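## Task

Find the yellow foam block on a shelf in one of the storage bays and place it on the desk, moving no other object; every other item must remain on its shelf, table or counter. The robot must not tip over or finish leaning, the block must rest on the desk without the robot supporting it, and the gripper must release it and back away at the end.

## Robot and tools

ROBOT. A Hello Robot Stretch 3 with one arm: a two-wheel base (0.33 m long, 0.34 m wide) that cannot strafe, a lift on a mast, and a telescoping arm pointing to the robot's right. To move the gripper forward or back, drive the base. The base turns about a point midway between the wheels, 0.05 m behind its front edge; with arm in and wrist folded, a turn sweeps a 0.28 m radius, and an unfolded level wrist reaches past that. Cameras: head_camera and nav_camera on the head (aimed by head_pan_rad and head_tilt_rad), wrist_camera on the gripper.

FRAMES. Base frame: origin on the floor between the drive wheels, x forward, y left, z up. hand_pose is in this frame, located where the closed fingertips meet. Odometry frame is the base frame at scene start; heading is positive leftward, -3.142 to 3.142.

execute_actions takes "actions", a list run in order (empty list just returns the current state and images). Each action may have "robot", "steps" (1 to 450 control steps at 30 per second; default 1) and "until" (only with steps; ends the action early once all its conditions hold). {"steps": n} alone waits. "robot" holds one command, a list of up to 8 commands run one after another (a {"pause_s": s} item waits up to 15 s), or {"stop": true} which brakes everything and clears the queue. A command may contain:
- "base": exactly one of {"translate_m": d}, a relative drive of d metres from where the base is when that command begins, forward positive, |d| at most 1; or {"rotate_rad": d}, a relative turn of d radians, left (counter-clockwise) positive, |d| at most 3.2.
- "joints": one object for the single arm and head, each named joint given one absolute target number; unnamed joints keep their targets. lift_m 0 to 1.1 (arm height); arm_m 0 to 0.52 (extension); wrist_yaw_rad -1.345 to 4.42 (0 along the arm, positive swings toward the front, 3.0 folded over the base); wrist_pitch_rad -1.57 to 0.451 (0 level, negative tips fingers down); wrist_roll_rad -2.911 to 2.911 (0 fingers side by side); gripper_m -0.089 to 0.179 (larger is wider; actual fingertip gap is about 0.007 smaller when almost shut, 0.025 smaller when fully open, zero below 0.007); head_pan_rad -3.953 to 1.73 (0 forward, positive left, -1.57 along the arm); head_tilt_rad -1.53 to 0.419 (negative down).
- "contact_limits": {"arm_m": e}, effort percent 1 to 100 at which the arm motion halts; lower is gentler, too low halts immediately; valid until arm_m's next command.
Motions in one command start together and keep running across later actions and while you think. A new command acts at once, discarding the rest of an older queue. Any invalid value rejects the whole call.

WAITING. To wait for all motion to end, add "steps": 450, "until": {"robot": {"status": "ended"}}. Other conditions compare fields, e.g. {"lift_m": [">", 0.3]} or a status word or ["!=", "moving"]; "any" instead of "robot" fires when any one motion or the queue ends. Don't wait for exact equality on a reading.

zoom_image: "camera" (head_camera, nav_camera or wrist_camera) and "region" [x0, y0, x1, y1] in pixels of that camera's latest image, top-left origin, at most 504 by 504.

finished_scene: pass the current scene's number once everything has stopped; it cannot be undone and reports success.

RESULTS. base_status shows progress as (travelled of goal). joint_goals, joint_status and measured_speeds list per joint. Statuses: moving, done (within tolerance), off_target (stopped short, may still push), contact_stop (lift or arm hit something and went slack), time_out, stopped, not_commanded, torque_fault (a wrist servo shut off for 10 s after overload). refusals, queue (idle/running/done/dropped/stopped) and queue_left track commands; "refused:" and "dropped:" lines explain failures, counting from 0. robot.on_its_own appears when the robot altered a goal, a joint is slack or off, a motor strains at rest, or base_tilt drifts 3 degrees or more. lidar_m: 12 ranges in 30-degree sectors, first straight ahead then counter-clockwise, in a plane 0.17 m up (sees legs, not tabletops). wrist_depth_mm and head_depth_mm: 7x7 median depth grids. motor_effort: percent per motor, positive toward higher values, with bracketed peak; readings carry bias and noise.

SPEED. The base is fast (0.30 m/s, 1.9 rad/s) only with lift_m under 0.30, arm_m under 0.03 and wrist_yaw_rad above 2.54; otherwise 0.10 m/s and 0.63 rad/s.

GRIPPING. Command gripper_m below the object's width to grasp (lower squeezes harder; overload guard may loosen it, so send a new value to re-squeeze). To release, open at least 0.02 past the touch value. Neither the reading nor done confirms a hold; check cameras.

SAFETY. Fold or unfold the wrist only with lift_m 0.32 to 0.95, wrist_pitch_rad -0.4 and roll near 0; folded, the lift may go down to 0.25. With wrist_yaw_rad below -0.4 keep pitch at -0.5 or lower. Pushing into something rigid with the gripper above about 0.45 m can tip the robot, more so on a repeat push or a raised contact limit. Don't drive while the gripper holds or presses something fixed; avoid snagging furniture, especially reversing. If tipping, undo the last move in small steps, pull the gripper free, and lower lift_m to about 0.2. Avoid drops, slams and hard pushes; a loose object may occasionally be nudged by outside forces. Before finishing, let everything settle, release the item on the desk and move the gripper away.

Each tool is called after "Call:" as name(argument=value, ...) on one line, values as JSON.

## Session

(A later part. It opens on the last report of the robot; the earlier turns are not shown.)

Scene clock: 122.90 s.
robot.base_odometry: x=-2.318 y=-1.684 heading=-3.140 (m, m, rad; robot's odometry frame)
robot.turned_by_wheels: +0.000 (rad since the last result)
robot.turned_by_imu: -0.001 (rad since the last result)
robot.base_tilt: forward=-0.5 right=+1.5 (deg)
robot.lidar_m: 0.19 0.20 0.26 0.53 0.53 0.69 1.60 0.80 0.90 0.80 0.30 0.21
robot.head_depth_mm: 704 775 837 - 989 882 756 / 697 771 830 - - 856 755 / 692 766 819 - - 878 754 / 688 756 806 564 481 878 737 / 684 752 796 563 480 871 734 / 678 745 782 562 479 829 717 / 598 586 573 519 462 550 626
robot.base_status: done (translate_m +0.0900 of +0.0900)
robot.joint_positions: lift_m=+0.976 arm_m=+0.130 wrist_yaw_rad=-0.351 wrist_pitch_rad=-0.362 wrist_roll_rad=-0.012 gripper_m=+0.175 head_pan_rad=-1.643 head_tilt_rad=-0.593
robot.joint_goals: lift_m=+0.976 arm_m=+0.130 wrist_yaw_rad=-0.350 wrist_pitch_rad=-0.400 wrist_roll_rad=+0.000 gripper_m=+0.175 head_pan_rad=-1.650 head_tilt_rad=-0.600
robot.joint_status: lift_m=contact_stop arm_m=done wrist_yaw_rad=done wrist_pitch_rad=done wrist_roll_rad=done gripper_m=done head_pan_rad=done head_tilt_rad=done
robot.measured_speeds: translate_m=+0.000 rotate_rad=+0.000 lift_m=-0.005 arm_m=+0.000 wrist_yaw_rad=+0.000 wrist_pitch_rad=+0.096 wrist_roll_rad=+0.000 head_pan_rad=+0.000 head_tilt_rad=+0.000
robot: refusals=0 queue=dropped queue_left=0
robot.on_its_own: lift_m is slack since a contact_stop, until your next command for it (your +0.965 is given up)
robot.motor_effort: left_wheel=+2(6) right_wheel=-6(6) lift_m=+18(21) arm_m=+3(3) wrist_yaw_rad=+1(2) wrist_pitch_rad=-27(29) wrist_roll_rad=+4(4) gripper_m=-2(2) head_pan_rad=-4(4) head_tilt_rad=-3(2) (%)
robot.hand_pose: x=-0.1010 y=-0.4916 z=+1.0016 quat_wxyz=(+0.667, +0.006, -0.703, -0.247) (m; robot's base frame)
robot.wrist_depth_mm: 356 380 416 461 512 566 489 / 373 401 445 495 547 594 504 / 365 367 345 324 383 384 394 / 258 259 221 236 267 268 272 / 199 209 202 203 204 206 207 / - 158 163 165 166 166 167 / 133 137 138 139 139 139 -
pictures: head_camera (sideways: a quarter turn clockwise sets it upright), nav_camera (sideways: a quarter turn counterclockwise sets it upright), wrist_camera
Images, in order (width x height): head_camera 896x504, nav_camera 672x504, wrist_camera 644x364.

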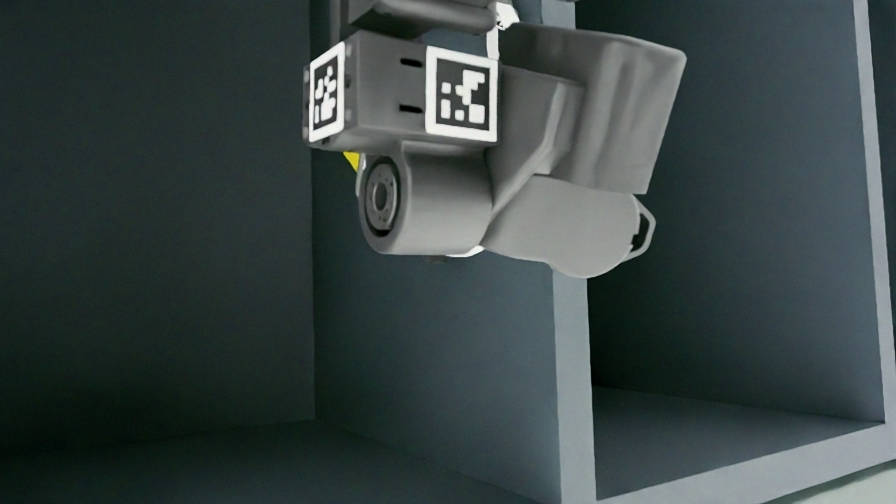

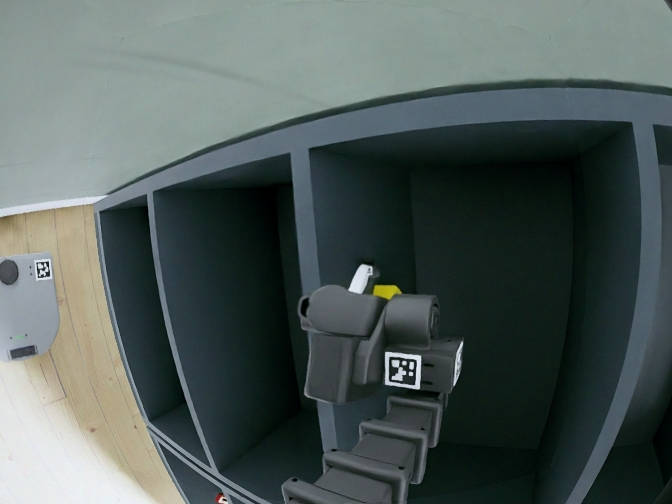

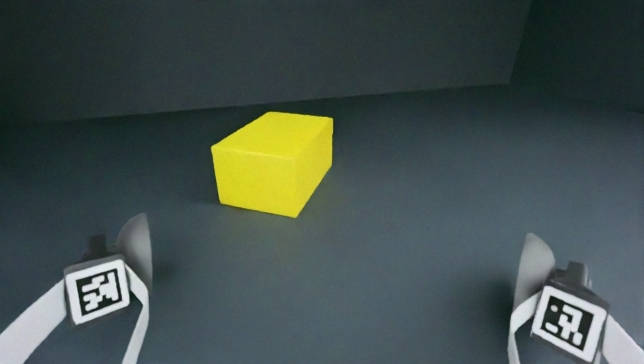

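Call:
execute_actions(actions=[{"robot":[{"joints":{"lift_m":0.997,"wrist_pitch_rad":-0.4}},{"joints":{"arm_m":0.245}}],"steps":450,"until":{"robot":{"status":"ended"}}}])

Scene clock: 139.30 s.
robot.base_odometry: x=-2.318 y=-1.684 heading=-3.140 (m, m, rad; robot's odometry frame)
robot.turned_by_wheels: +0.000 (rad since the last result)
robot.turned_by_imu: -0.001 (rad since the last result)
robot.base_tilt: forward=-0.5 right=+1.4 (deg)
robot.lidar_m: 0.19 0.20 0.26 0.53 0.54 0.69 1.60 0.80 0.90 0.80 0.30 0.21
robot.head_depth_mm: 699 766 - 546 485 877 756 / 696 751 - 533 484 879 755 / 693 752 - 521 482 876 756 / 685 755 801 530 480 877 738 / 684 752 794 563 480 876 735 / 676 744 787 561 477 826 718 / 600 587 575 520 460 547 625
robot.base_status: done (translate_m +0.0900 of +0.0900)
robot.joint_positions: lift_m=+0.997 arm_m=+0.245 wrist_yaw_rad=-0.351 wrist_pitch_rad=-0.413 wrist_roll_rad=-0.003 gripper_m=+0.175 head_pan_rad=-1.643 head_tilt_rad=-0.593
robot.joint_goals: lift_m=+0.997 arm_m=+0.245 wrist_yaw_rad=-0.350 wrist_pitch_rad=-0.400 wrist_roll_rad=+0.000 gripper_m=+0.175 head_pan_rad=-1.650 head_tilt_rad=-0.600
robot.joint_status: lift_m=done arm_m=done wrist_yaw_rad=done wrist_pitch_rad=done wrist_roll_rad=done gripper_m=done head_pan_rad=done head_tilt_rad=done
robot.measured_speeds: translate_m=+0.000 rotate_rad=+0.000 lift_m=+0.000 arm_m=+0.000 wrist_yaw_rad=+0.000 wrist_pitch_rad=+0.000 wrist_roll_rad=+0.000 head_pan_rad=+0.000 head_tilt_rad=+0.000
robot: refusals=0 queue=done queue_left=0
robot.motor_effort: left_wheel=+1(2) right_wheel=-2(5) lift_m=+21(22) arm_m=+3(3) wrist_yaw_rad=+1(1) wrist_pitch_rad=+8(22) wrist_roll_rad=+1(5) gripper_m=+0(2) head_pan_rad=-4(4) head_tilt_rad=-3(3) (%)
robot.hand_pose: x=-0.0989 y=-0.6009 z=+1.0107 quat_wxyz=(+0.658, +0.023, -0.705, -0.264) (m; robot's base frame)
robot.wrist_depth_mm: 272 292 320 354 394 448 477 / 289 312 344 384 432 483 481 / 306 328 357 363 364 366 365 / 265 266 266 181 268 268 267 / 210 219 203 143 203 211 211 / - 171 129 118 174 175 175 / 143 148 144 125 149 146 151
pictures: head_camera (sideways: a quarter turn clockwise sets it upright), nav_camera (sideways: a quarter turn counterclockwise sets it upright), wrist_camera
Images, in order (width x height): head_camera 896x504, nav_camera 672x504, wrist_camera 644x364.

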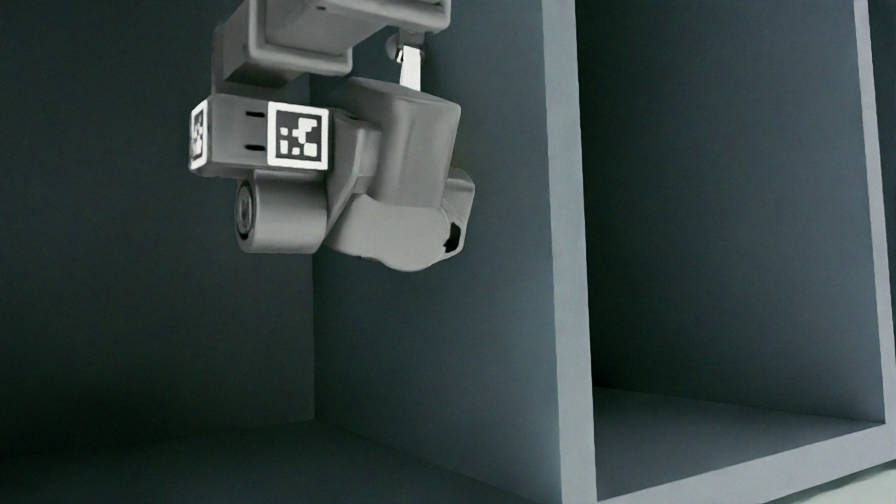

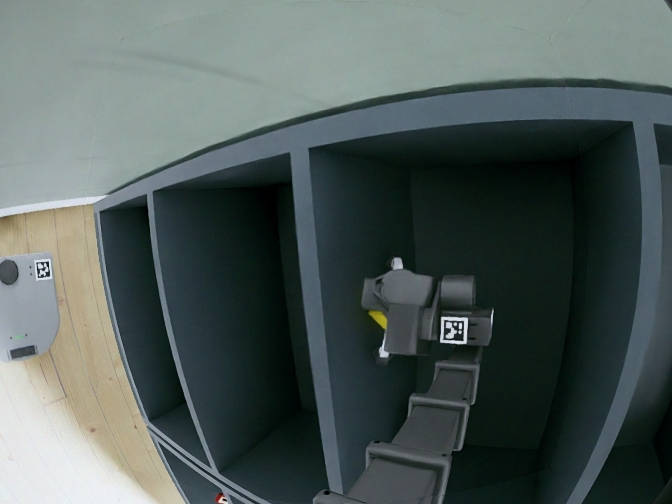

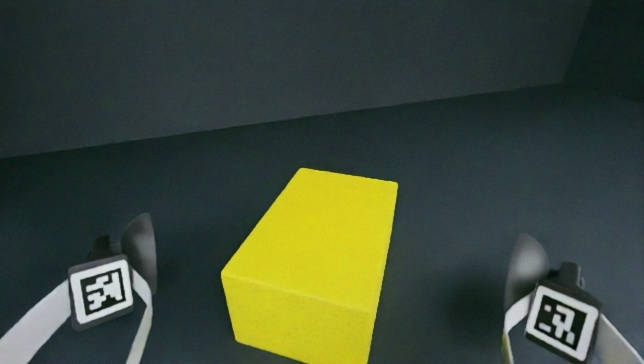

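Call:
execute_actions(actions=[{"robot":[{"joints":{"lift_m":0.988,"wrist_yaw_rad":-0.39}},{"joints":{"gripper_m":0.0}},{"joints":{"lift_m":1.03}}],"steps":450,"until":{"robot":{"status":"ended"}}}])

Scene clock: 148.57 s.
robot.base_odometry: x=-2.318 y=-1.684 heading=-3.140 (m, m, rad; robot's odometry frame)
robot.turned_by_wheels: +0.000 (rad since the last result)
robot.turned_by_imu: -0.001 (rad since the last result)
robot.base_tilt: forward=-0.5 right=+1.5 (deg)
robot.lidar_m: 0.20 0.20 0.26 0.53 0.54 0.69 1.60 0.80 0.90 0.80 0.30 0.21
robot.head_depth_mm: 702 - 774 570 485 880 756 / 700 - - 568 483 876 754 / 694 - - 543 481 877 753 / 686 745 806 553 482 876 735 / 682 753 795 563 480 874 736 / 675 744 785 559 479 829 717 / 601 589 575 520 460 547 626
robot.base_status: done (translate_m +0.0900 of +0.0900)
robot.joint_positions: lift_m=+1.030 arm_m=+0.245 wrist_yaw_rad=-0.392 wrist_pitch_rad=-0.416 wrist_roll_rad=-0.005 gripper_m=+0.005 head_pan_rad=-1.643 head_tilt_rad=-0.593
robot.joint_goals: lift_m=+1.030 arm_m=+0.245 wrist_yaw_rad=-0.390 wrist_pitch_rad=-0.400 wrist_roll_rad=+0.000 gripper_m=+0.003 head_pan_rad=-1.650 head_tilt_rad=-0.600
robot.joint_status: lift_m=done arm_m=done wrist_yaw_rad=done wrist_pitch_rad=done wrist_roll_rad=done gripper_m=done head_pan_rad=done head_tilt_rad=done
robot.measured_speeds: translate_m=+0.000 rotate_rad=+0.000 lift_m=+0.000 arm_m=+0.000 wrist_yaw_rad=+0.000 wrist_pitch_rad=+0.000 wrist_roll_rad=+0.000 head_pan_rad=+0.000 head_tilt_rad=+0.000
robot: refusals=0 queue=done queue_left=0
robot.motor_effort: left_wheel=+0(1) right_wheel=-2(2) lift_m=+21(22) arm_m=+3(3) wrist_yaw_rad=+1(8) wrist_pitch_rad=+10(10) wrist_roll_rad=+2(3) gripper_m=-26(100) head_pan_rad=-4(3) head_tilt_rad=-2(4) (%)
robot.hand_pose: x=-0.1074 y=-0.5972 z=+1.0430 quat_wxyz=(+0.652, +0.009, -0.705, -0.278) (m; robot's base frame)
robot.wrist_depth_mm: 271 292 323 361 409 472 466 / 287 312 345 391 448 521 480 / 307 335 375 412 445 444 448 / 314 325 326 179 329 329 328 / 258 257 259 139 249 258 260 / 213 214 124 123 121 214 215 / 182 182 177 136 178 183 183
pictures: head_camera (sideways: a quarter turn clockwise sets it upright), nav_camera (sideways: a quarter turn counterclockwise sets it upright), wrist_camera
Images, in order (width x height): head_camera 896x504, nav_camera 672x504, wrist_camera 644x364.

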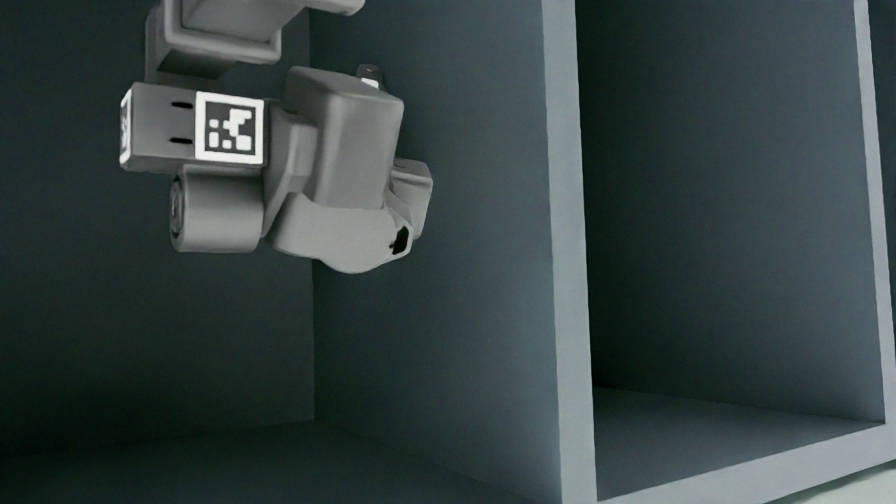

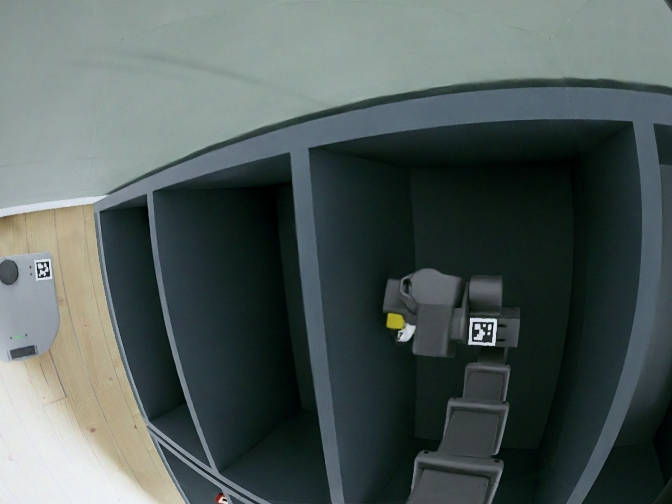

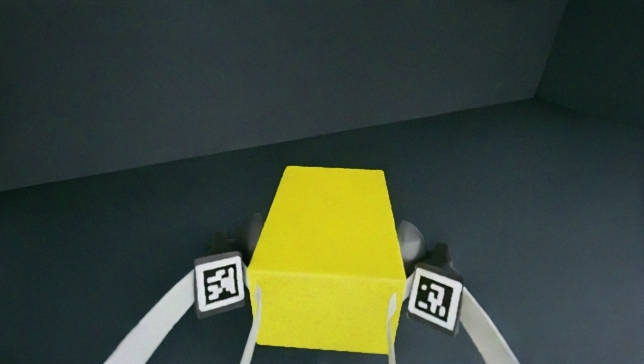

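Call:
execute_actions(actions=[{"robot":[{"base":{"translate_m":-0.2},"joints":{"arm_m":0.0}},{"joints":{"wrist_yaw_rad":1.6}},{"joints":{"lift_m":0.6,"wrist_yaw_rad":2.7}},{"joints":{"lift_m":0.285,"head_pan_rad":-3.14,"head_tilt_rad":-0.7}},{"base":{"translate_m":-1.0}}],"steps":450,"until":{"robot":{"status":"ended"}}},{"steps":400,"until":{"robot":{"status":"ended"}}}])

Scene clock: 177.80 s.
robot.base_odometry: x=-1.118 y=-1.682 heading=-3.140 (m, m, rad; robot's odometry frame)
robot.turned_by_wheels: +0.000 (rad since the last result)
robot.turned_by_imu: -0.002 (rad since the last result)
robot.base_tilt: forward=-0.4 right=+1.4 (deg)
robot.lidar_m: 1.39 0.67 0.46 0.44 0.44 0.58 2.39 2.43 0.66 0.94 0.62 0.63
robot.head_depth_mm: 2004 2237 2421 2113 1678 1389 1194 / 2036 2261 2531 2090 1667 1390 1197 / 2043 2287 2521 2077 1656 1395 1194 / 2028 2268 2520 2085 1660 1388 1194 / 2029 2264 2507 2061 1662 1389 1190 / 2034 2277 2523 2070 1669 1390 1185 / 2046 2283 2524 2073 1664 1373 1192
robot.base_status: done (translate_m -1.0000 of -1.0000)
robot.joint_positions: lift_m=+0.285 arm_m=+0.003 wrist_yaw_rad=+2.699 wrist_pitch_rad=-0.417 wrist_roll_rad=-0.003 gripper_m=+0.020 head_pan_rad=-3.133 head_tilt_rad=-0.692
robot.joint_goals: lift_m=+0.285 arm_m=+0.000 wrist_yaw_rad=+2.700 wrist_pitch_rad=-0.400 wrist_roll_rad=+0.000 gripper_m=+0.019 head_pan_rad=-3.140 head_tilt_rad=-0.700
robot.joint_status: lift_m=done arm_m=done wrist_yaw_rad=done wrist_pitch_rad=done wrist_roll_rad=done gripper_m=done head_pan_rad=done head_tilt_rad=done
robot.measured_speeds: translate_m=+0.000 rotate_rad=+0.000 lift_m=+0.000 arm_m=+0.000 wrist_yaw_rad=+0.000 wrist_pitch_rad=+0.000 wrist_roll_rad=+0.000 head_pan_rad=+0.000 head_tilt_rad=+0.000
robot: refusals=0 queue=done queue_left=0
robot.on_its_own: gripper_m is held at +0.019, not at your +0.000, by its stall guard, which is not easing now
robot.motor_effort: left_wheel=+1(7) right_wheel=-2(9) lift_m=+16(21) arm_m=-4(6) wrist_yaw_rad=+1(2) wrist_pitch_rad=+10(10) wrist_roll_rad=+1(2) gripper_m=-20(26) head_pan_rad=-4(48) head_tilt_rad=-4(11) (%)
robot.hand_pose: x=+0.0750 y=+0.0549 z=+0.2980 quat_wxyz=(+0.295, +0.706, -0.008, +0.644) (m; robot's base frame)
robot.wrist_depth_mm: 353 387 434 493 562 662 813 / 374 413 463 528 621 742 937 / 400 440 504 577 691 836 - / 432 473 542 179 737 779 784 / - 511 555 139 595 620 622 / - 520 124 123 121 516 513 / - - - 136 426 438 442
pictures: head_camera (sideways: a quarter turn clockwise sets it upright), nav_camera (sideways: a quarter turn counterclockwise sets it upright), wrist_camera
Images, in order (width x height): head_camera 896x504, nav_camera 672x504, wrist_camera 644x364.

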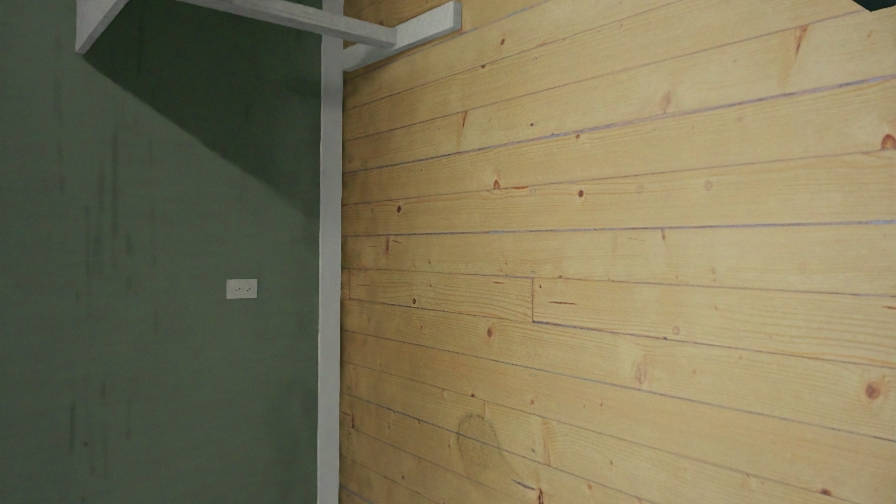

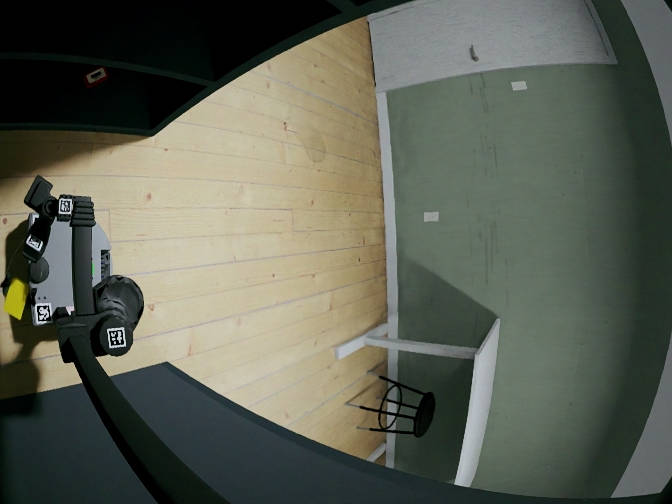

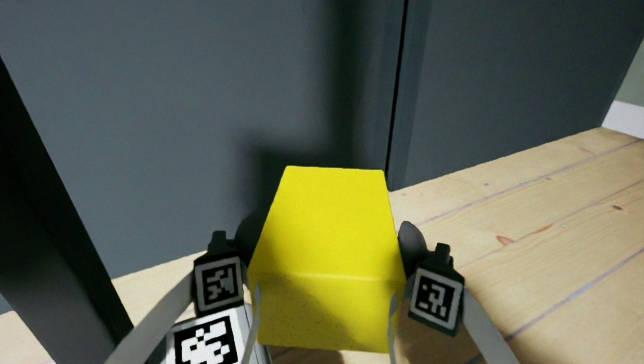

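Call:
execute_actions(actions=[{"robot":[{"base":{"translate_m":-1.0}},{"base":{"rotate_rad":-1.57},"joints":{"head_pan_rad":-1.6,"head_tilt_rad":-0.5}},{"base":{"translate_m":-0.95}},{"joints":{"lift_m":0.9,"wrist_yaw_rad":1.6}},{"joints":{"lift_m":1.1,"wrist_pitch_rad":-0.2}}],"steps":450,"until":{"robot":{"status":"ended"}}},{"steps":400,"until":{"robot":{"status":"ended"}}}])

Scene clock: 203.47 s.
robot.base_odometry: x=-0.116 y=-2.630 heading=+1.574 (m, m, rad; robot's odometry frame)
robot.turned_by_wheels: -1.570 (rad since the last result)
robot.turned_by_imu: -1.574 (rad since the last result)
robot.base_tilt: forward=-0.5 right=+1.5 (deg)
robot.lidar_m: 2.92 0.69 0.48 0.47 2.16 1.51 0.95 0.97 1.03 0.82 1.03 1.95
robot.head_depth_mm: 1177 - - - - - 1319 / 1184 - - - - - 1322 / 1185 - - - - - 1287 / 1209 1312 1198 792 - - 1317 / 1203 1306 1194 790 - - - / 1200 1302 1173 784 - - - / 1200 1300 1171 780 - - -
robot.base_status: done (translate_m -0.9500 of -0.9500)
robot.joint_positions: lift_m=+1.099 arm_m=+0.003 wrist_yaw_rad=+1.602 wrist_pitch_rad=-0.224 wrist_roll_rad=-0.003 gripper_m=+0.020 head_pan_rad=-1.607 head_tilt_rad=-0.507
robot.joint_goals: lift_m=+1.100 arm_m=+0.000 wrist_yaw_rad=+1.600 wrist_pitch_rad=-0.200 wrist_roll_rad=+0.000 gripper_m=+0.019 head_pan_rad=-1.600 head_tilt_rad=-0.500
robot.joint_status: lift_m=done arm_m=done wrist_yaw_rad=done wrist_pitch_rad=done wrist_roll_rad=done gripper_m=done head_pan_rad=done head_tilt_rad=done
robot.measured_speeds: translate_m=+0.000 rotate_rad=+0.000 lift_m=+0.000 arm_m=+0.000 wrist_yaw_rad=+0.000 wrist_pitch_rad=+0.000 wrist_roll_rad=+0.000 head_pan_rad=+0.000 head_tilt_rad=+0.000
robot: refusals=0 queue=done queue_left=0
robot.on_its_own: gripper_m is held at +0.019, not at your +0.000, by its stall guard, which is not easing now
robot.motor_effort: left_wheel=+2(10) right_wheel=-2(10) lift_m=+21(21) arm_m=-4(5) wrist_yaw_rad=-1(2) wrist_pitch_rad=+14(17) wrist_roll_rad=+1(1) gripper_m=-20(20) head_pan_rad=+4(50) head_tilt_rad=+3(24) (%)
robot.hand_pose: x=+0.2230 y=-0.1403 z=+1.1574 quat_wxyz=(+0.547, +0.559, -0.431, +0.450) (m; robot's base frame)
robot.wrist_depth_mm: - - - - - - - / - - - - - - - / - - - - - - - / - - - 179 - - - / - - - 139 - - - / - - 125 123 121 - - / - - - 136 - - -
pictures: head_camera (sideways: a quarter turn clockwise sets it upright), nav_camera (sideways: a quarter turn counterclockwise sets it upright), wrist_camera
Images, in order (width x height): head_camera 896x504, nav_camera 672x504, wrist_camera 644x364.

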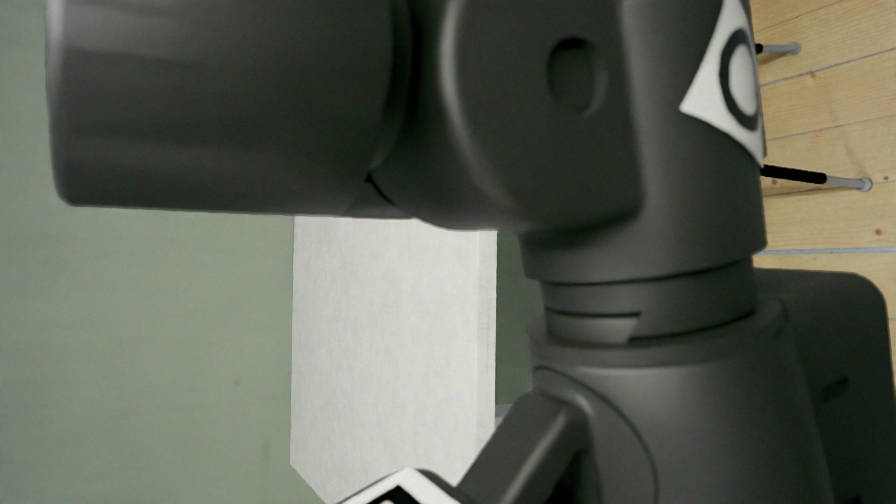

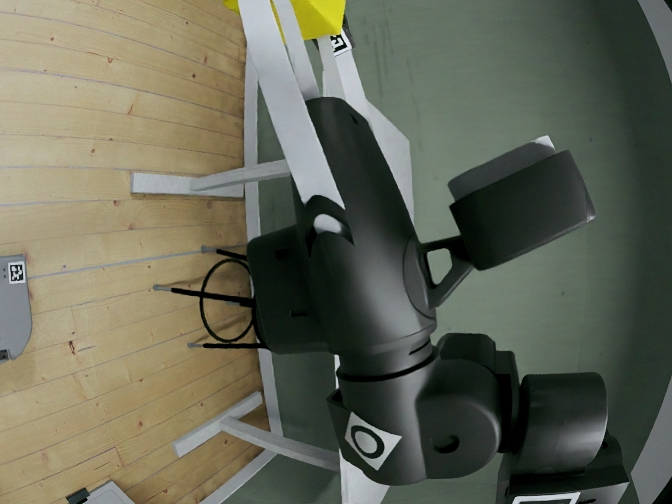

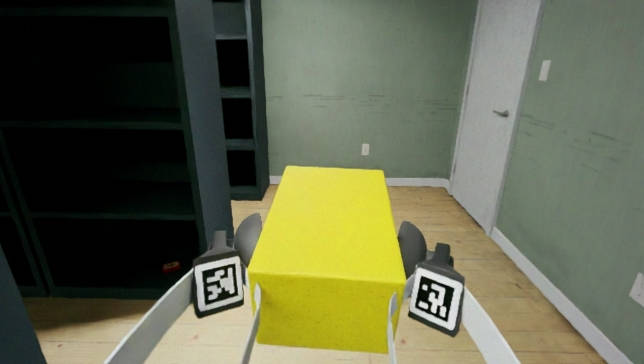

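Call:
execute_actions(actions=[{"robot":{"joints":{"lift_m":1.04,"wrist_pitch_rad":-0.4,"wrist_yaw_rad":0,"arm_m":0.5}},"steps":450,"until":{"robot":{"status":"ended"}}}])

Scene clock: 214.73 s.
robot.base_odometry: x=-0.116 y=-2.630 heading=+1.573 (m, m, rad; robot's odometry frame)
robot.turned_by_wheels: +0.000 (rad since the last result)
robot.turned_by_imu: -0.001 (rad since the last result)
robot.base_tilt: forward=-0.4 right=+1.5 (deg)
robot.lidar_m: 2.91 0.69 0.48 0.47 2.16 1.50 0.95 0.97 1.03 0.82 1.02 1.95
robot.head_depth_mm: 1211 1289 1079 803 1718 1519 1319 / 1206 1279 1213 802 1167 1604 1322 / 1202 1275 1034 798 1160 1562 1285 / 1203 1305 1104 792 1722 1554 1314 / 1199 1303 1188 790 1753 1595 1307 / 1196 1313 1176 785 1672 1456 1282 / 1194 1302 1175 780 1737 1577 1305
robot.base_status: done (translate_m -0.9500 of -0.9500)
robot.joint_positions: lift_m=+1.040 arm_m=+0.500 wrist_yaw_rad=+0.001 wrist_pitch_rad=-0.416 wrist_roll_rad=-0.003 gripper_m=+0.020 head_pan_rad=-1.607 head_tilt_rad=-0.507
robot.joint_goals: lift_m=+1.040 arm_m=+0.500 wrist_yaw_rad=+0.000 wrist_pitch_rad=-0.400 wrist_roll_rad=+0.000 gripper_m=+0.019 head_pan_rad=-1.600 head_tilt_rad=-0.500
robot.joint_status: lift_m=done arm_m=done wrist_yaw_rad=done wrist_pitch_rad=done wrist_roll_rad=done gripper_m=done head_pan_rad=done head_tilt_rad=done
robot.measured_speeds: translate_m=+0.000 rotate_rad=+0.000 lift_m=+0.000 arm_m=+0.000 wrist_yaw_rad=+0.000 wrist_pitch_rad=+0.000 wrist_roll_rad=+0.000 head_pan_rad=+0.000 head_tilt_rad=+0.000
robot: refusals=0 queue=done queue_left=0
robot.on_its_own: gripper_m is held at +0.019, not at your +0.000, by its stall guard, which is not easing now
robot.motor_effort: left_wheel=+1(1) right_wheel=-3(2) lift_m=+17(20) arm_m=+3(3) wrist_yaw_rad=+0(1) wrist_pitch_rad=+10(15) wrist_roll_rad=+1(1) gripper_m=-21(20) head_pan_rad=+4(3) head_tilt_rad=+4(4) (%)
robot.hand_pose: x=-0.0213 y=-0.8692 z=+1.0532 quat_wxyz=(+0.693, +0.147, -0.690, -0.146) (m; robot's base frame)
robot.wrist_depth_mm: 624 611 621 623 624 625 632 / 676 667 671 671 685 677 678 / 710 568 566 562 567 568 564 / 416 417 419 179 420 420 421 / 330 331 334 139 320 334 335 / 275 275 125 123 121 276 276 / 234 234 229 136 228 235 235
pictures: head_camera (sideways: a quarter turn clockwise sets it upright), nav_camera (sideways: a quarter turn counterclockwise sets it upright), wrist_camera
Images, in order (width x height): head_camera 896x504, nav_camera 672x504, wrist_camera 644x364.

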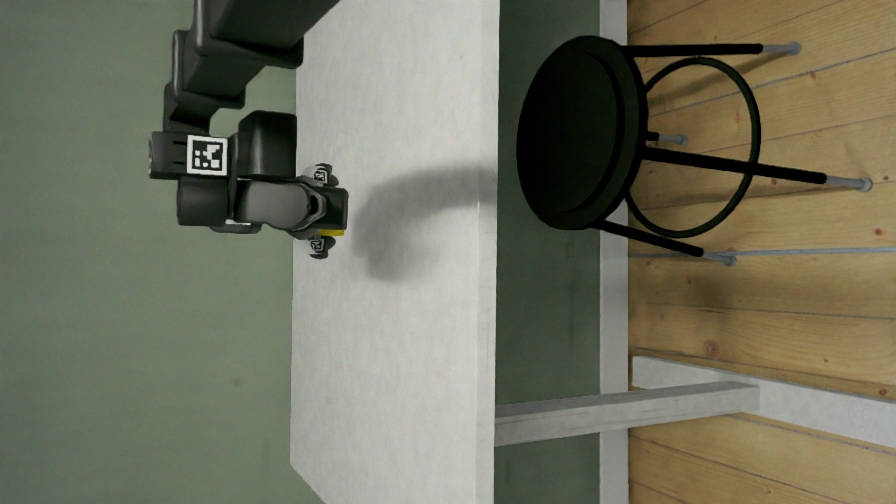

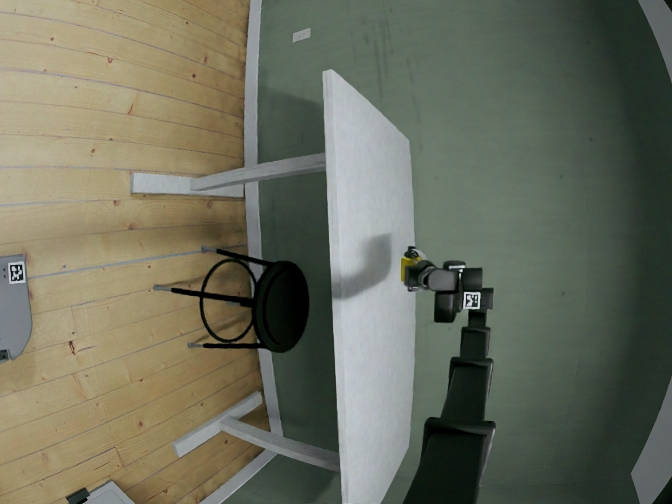

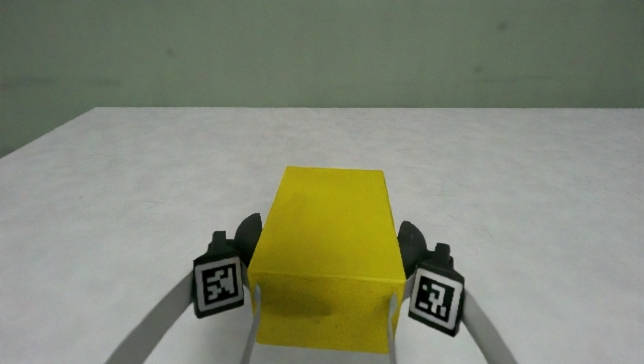

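Call:
execute_actions(actions=[{"robot":[{"joints":{"lift_m":0.95}},{"joints":{"gripper_m":0.13}},{"joints":{"lift_m":1.03}},{"joints":{"arm_m":0.1}}],"steps":450,"until":{"robot":{"status":"ended"}}}])

Scene clock: 230.87 s.
robot.base_odometry: x=-0.116 y=-2.630 heading=+1.574 (m, m, rad; robot's odometry frame)
robot.turned_by_wheels: +0.000 (rad since the last result)
robot.turned_by_imu: -0.002 (rad since the last result)
robot.base_tilt: forward=-0.5 right=+1.4 (deg)
robot.lidar_m: 2.92 0.69 0.48 0.47 2.16 1.51 0.95 0.97 1.03 0.82 1.02 1.95
robot.head_depth_mm: 1215 1321 - - - 1512 1321 / 1213 1312 1362 - - 1558 1321 / 1206 1309 1353 - - 1514 1288 / 1203 1306 1196 771 1771 1557 1315 / 1201 1307 1187 791 1751 1590 1318 / 1203 1301 1176 784 1653 1452 1284 / 1199 1295 1176 782 1738 1576 1305
robot.base_status: done (translate_m -0.9500 of -0.9500)
robot.joint_positions: lift_m=+1.030 arm_m=+0.100 wrist_yaw_rad=+0.001 wrist_pitch_rad=-0.414 wrist_roll_rad=-0.003 gripper_m=+0.130 head_pan_rad=-1.607 head_tilt_rad=-0.507
robot.joint_goals: lift_m=+1.030 arm_m=+0.100 wrist_yaw_rad=+0.000 wrist_pitch_rad=-0.400 wrist_roll_rad=+0.000 gripper_m=+0.130 head_pan_rad=-1.600 head_tilt_rad=-0.500
robot.joint_status: lift_m=done arm_m=done wrist_yaw_rad=done wrist_pitch_rad=done wrist_roll_rad=done gripper_m=done head_pan_rad=done head_tilt_rad=done
robot.measured_speeds: translate_m=+0.000 rotate_rad=+0.000 lift_m=+0.000 arm_m=+0.000 wrist_yaw_rad=+0.000 wrist_pitch_rad=+0.000 wrist_roll_rad=+0.000 head_pan_rad=+0.000 head_tilt_rad=+0.000
robot: refusals=0 queue=done queue_left=0
robot.motor_effort: left_wheel=+2(9) right_wheel=-4(15) lift_m=+21(21) arm_m=-4(5) wrist_yaw_rad=+0(12) wrist_pitch_rad=+8(10) wrist_roll_rad=+1(1) gripper_m=+0(86) head_pan_rad=+4(4) head_tilt_rad=+4(3) (%)
robot.hand_pose: x=-0.0213 y=-0.4702 z=+1.0435 quat_wxyz=(+0.693, +0.146, -0.691, -0.145) (m; robot's base frame)
robot.wrist_depth_mm: 953 957 972 985 957 - - / - - 853 852 864 861 855 / - 551 549 517 557 561 554 / 406 404 403 406 407 407 407 / - - - 973 847 - - / - - - - 756 - - / - - - - - - -
pictures: head_camera (sideways: a quarter turn clockwise sets it upright), nav_camera (sideways: a quarter turn counterclockwise sets it upright), wrist_camera
Images, in order (width x height): head_camera 896x504, nav_camera 672x504, wrist_camera 644x364.

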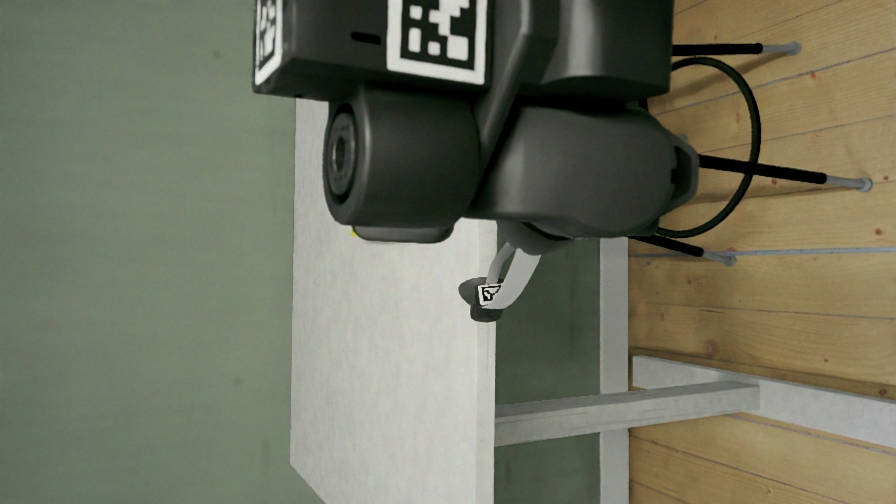

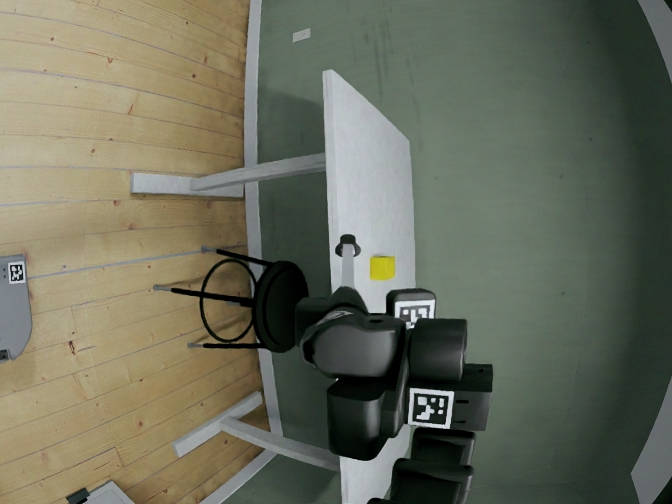

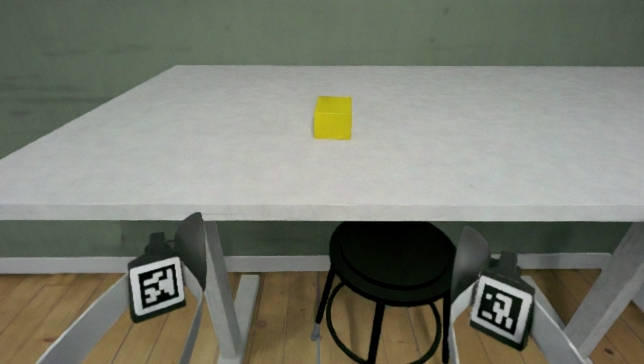

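Call:
finished_scene(scene=1)

The scene is finished: the task was done.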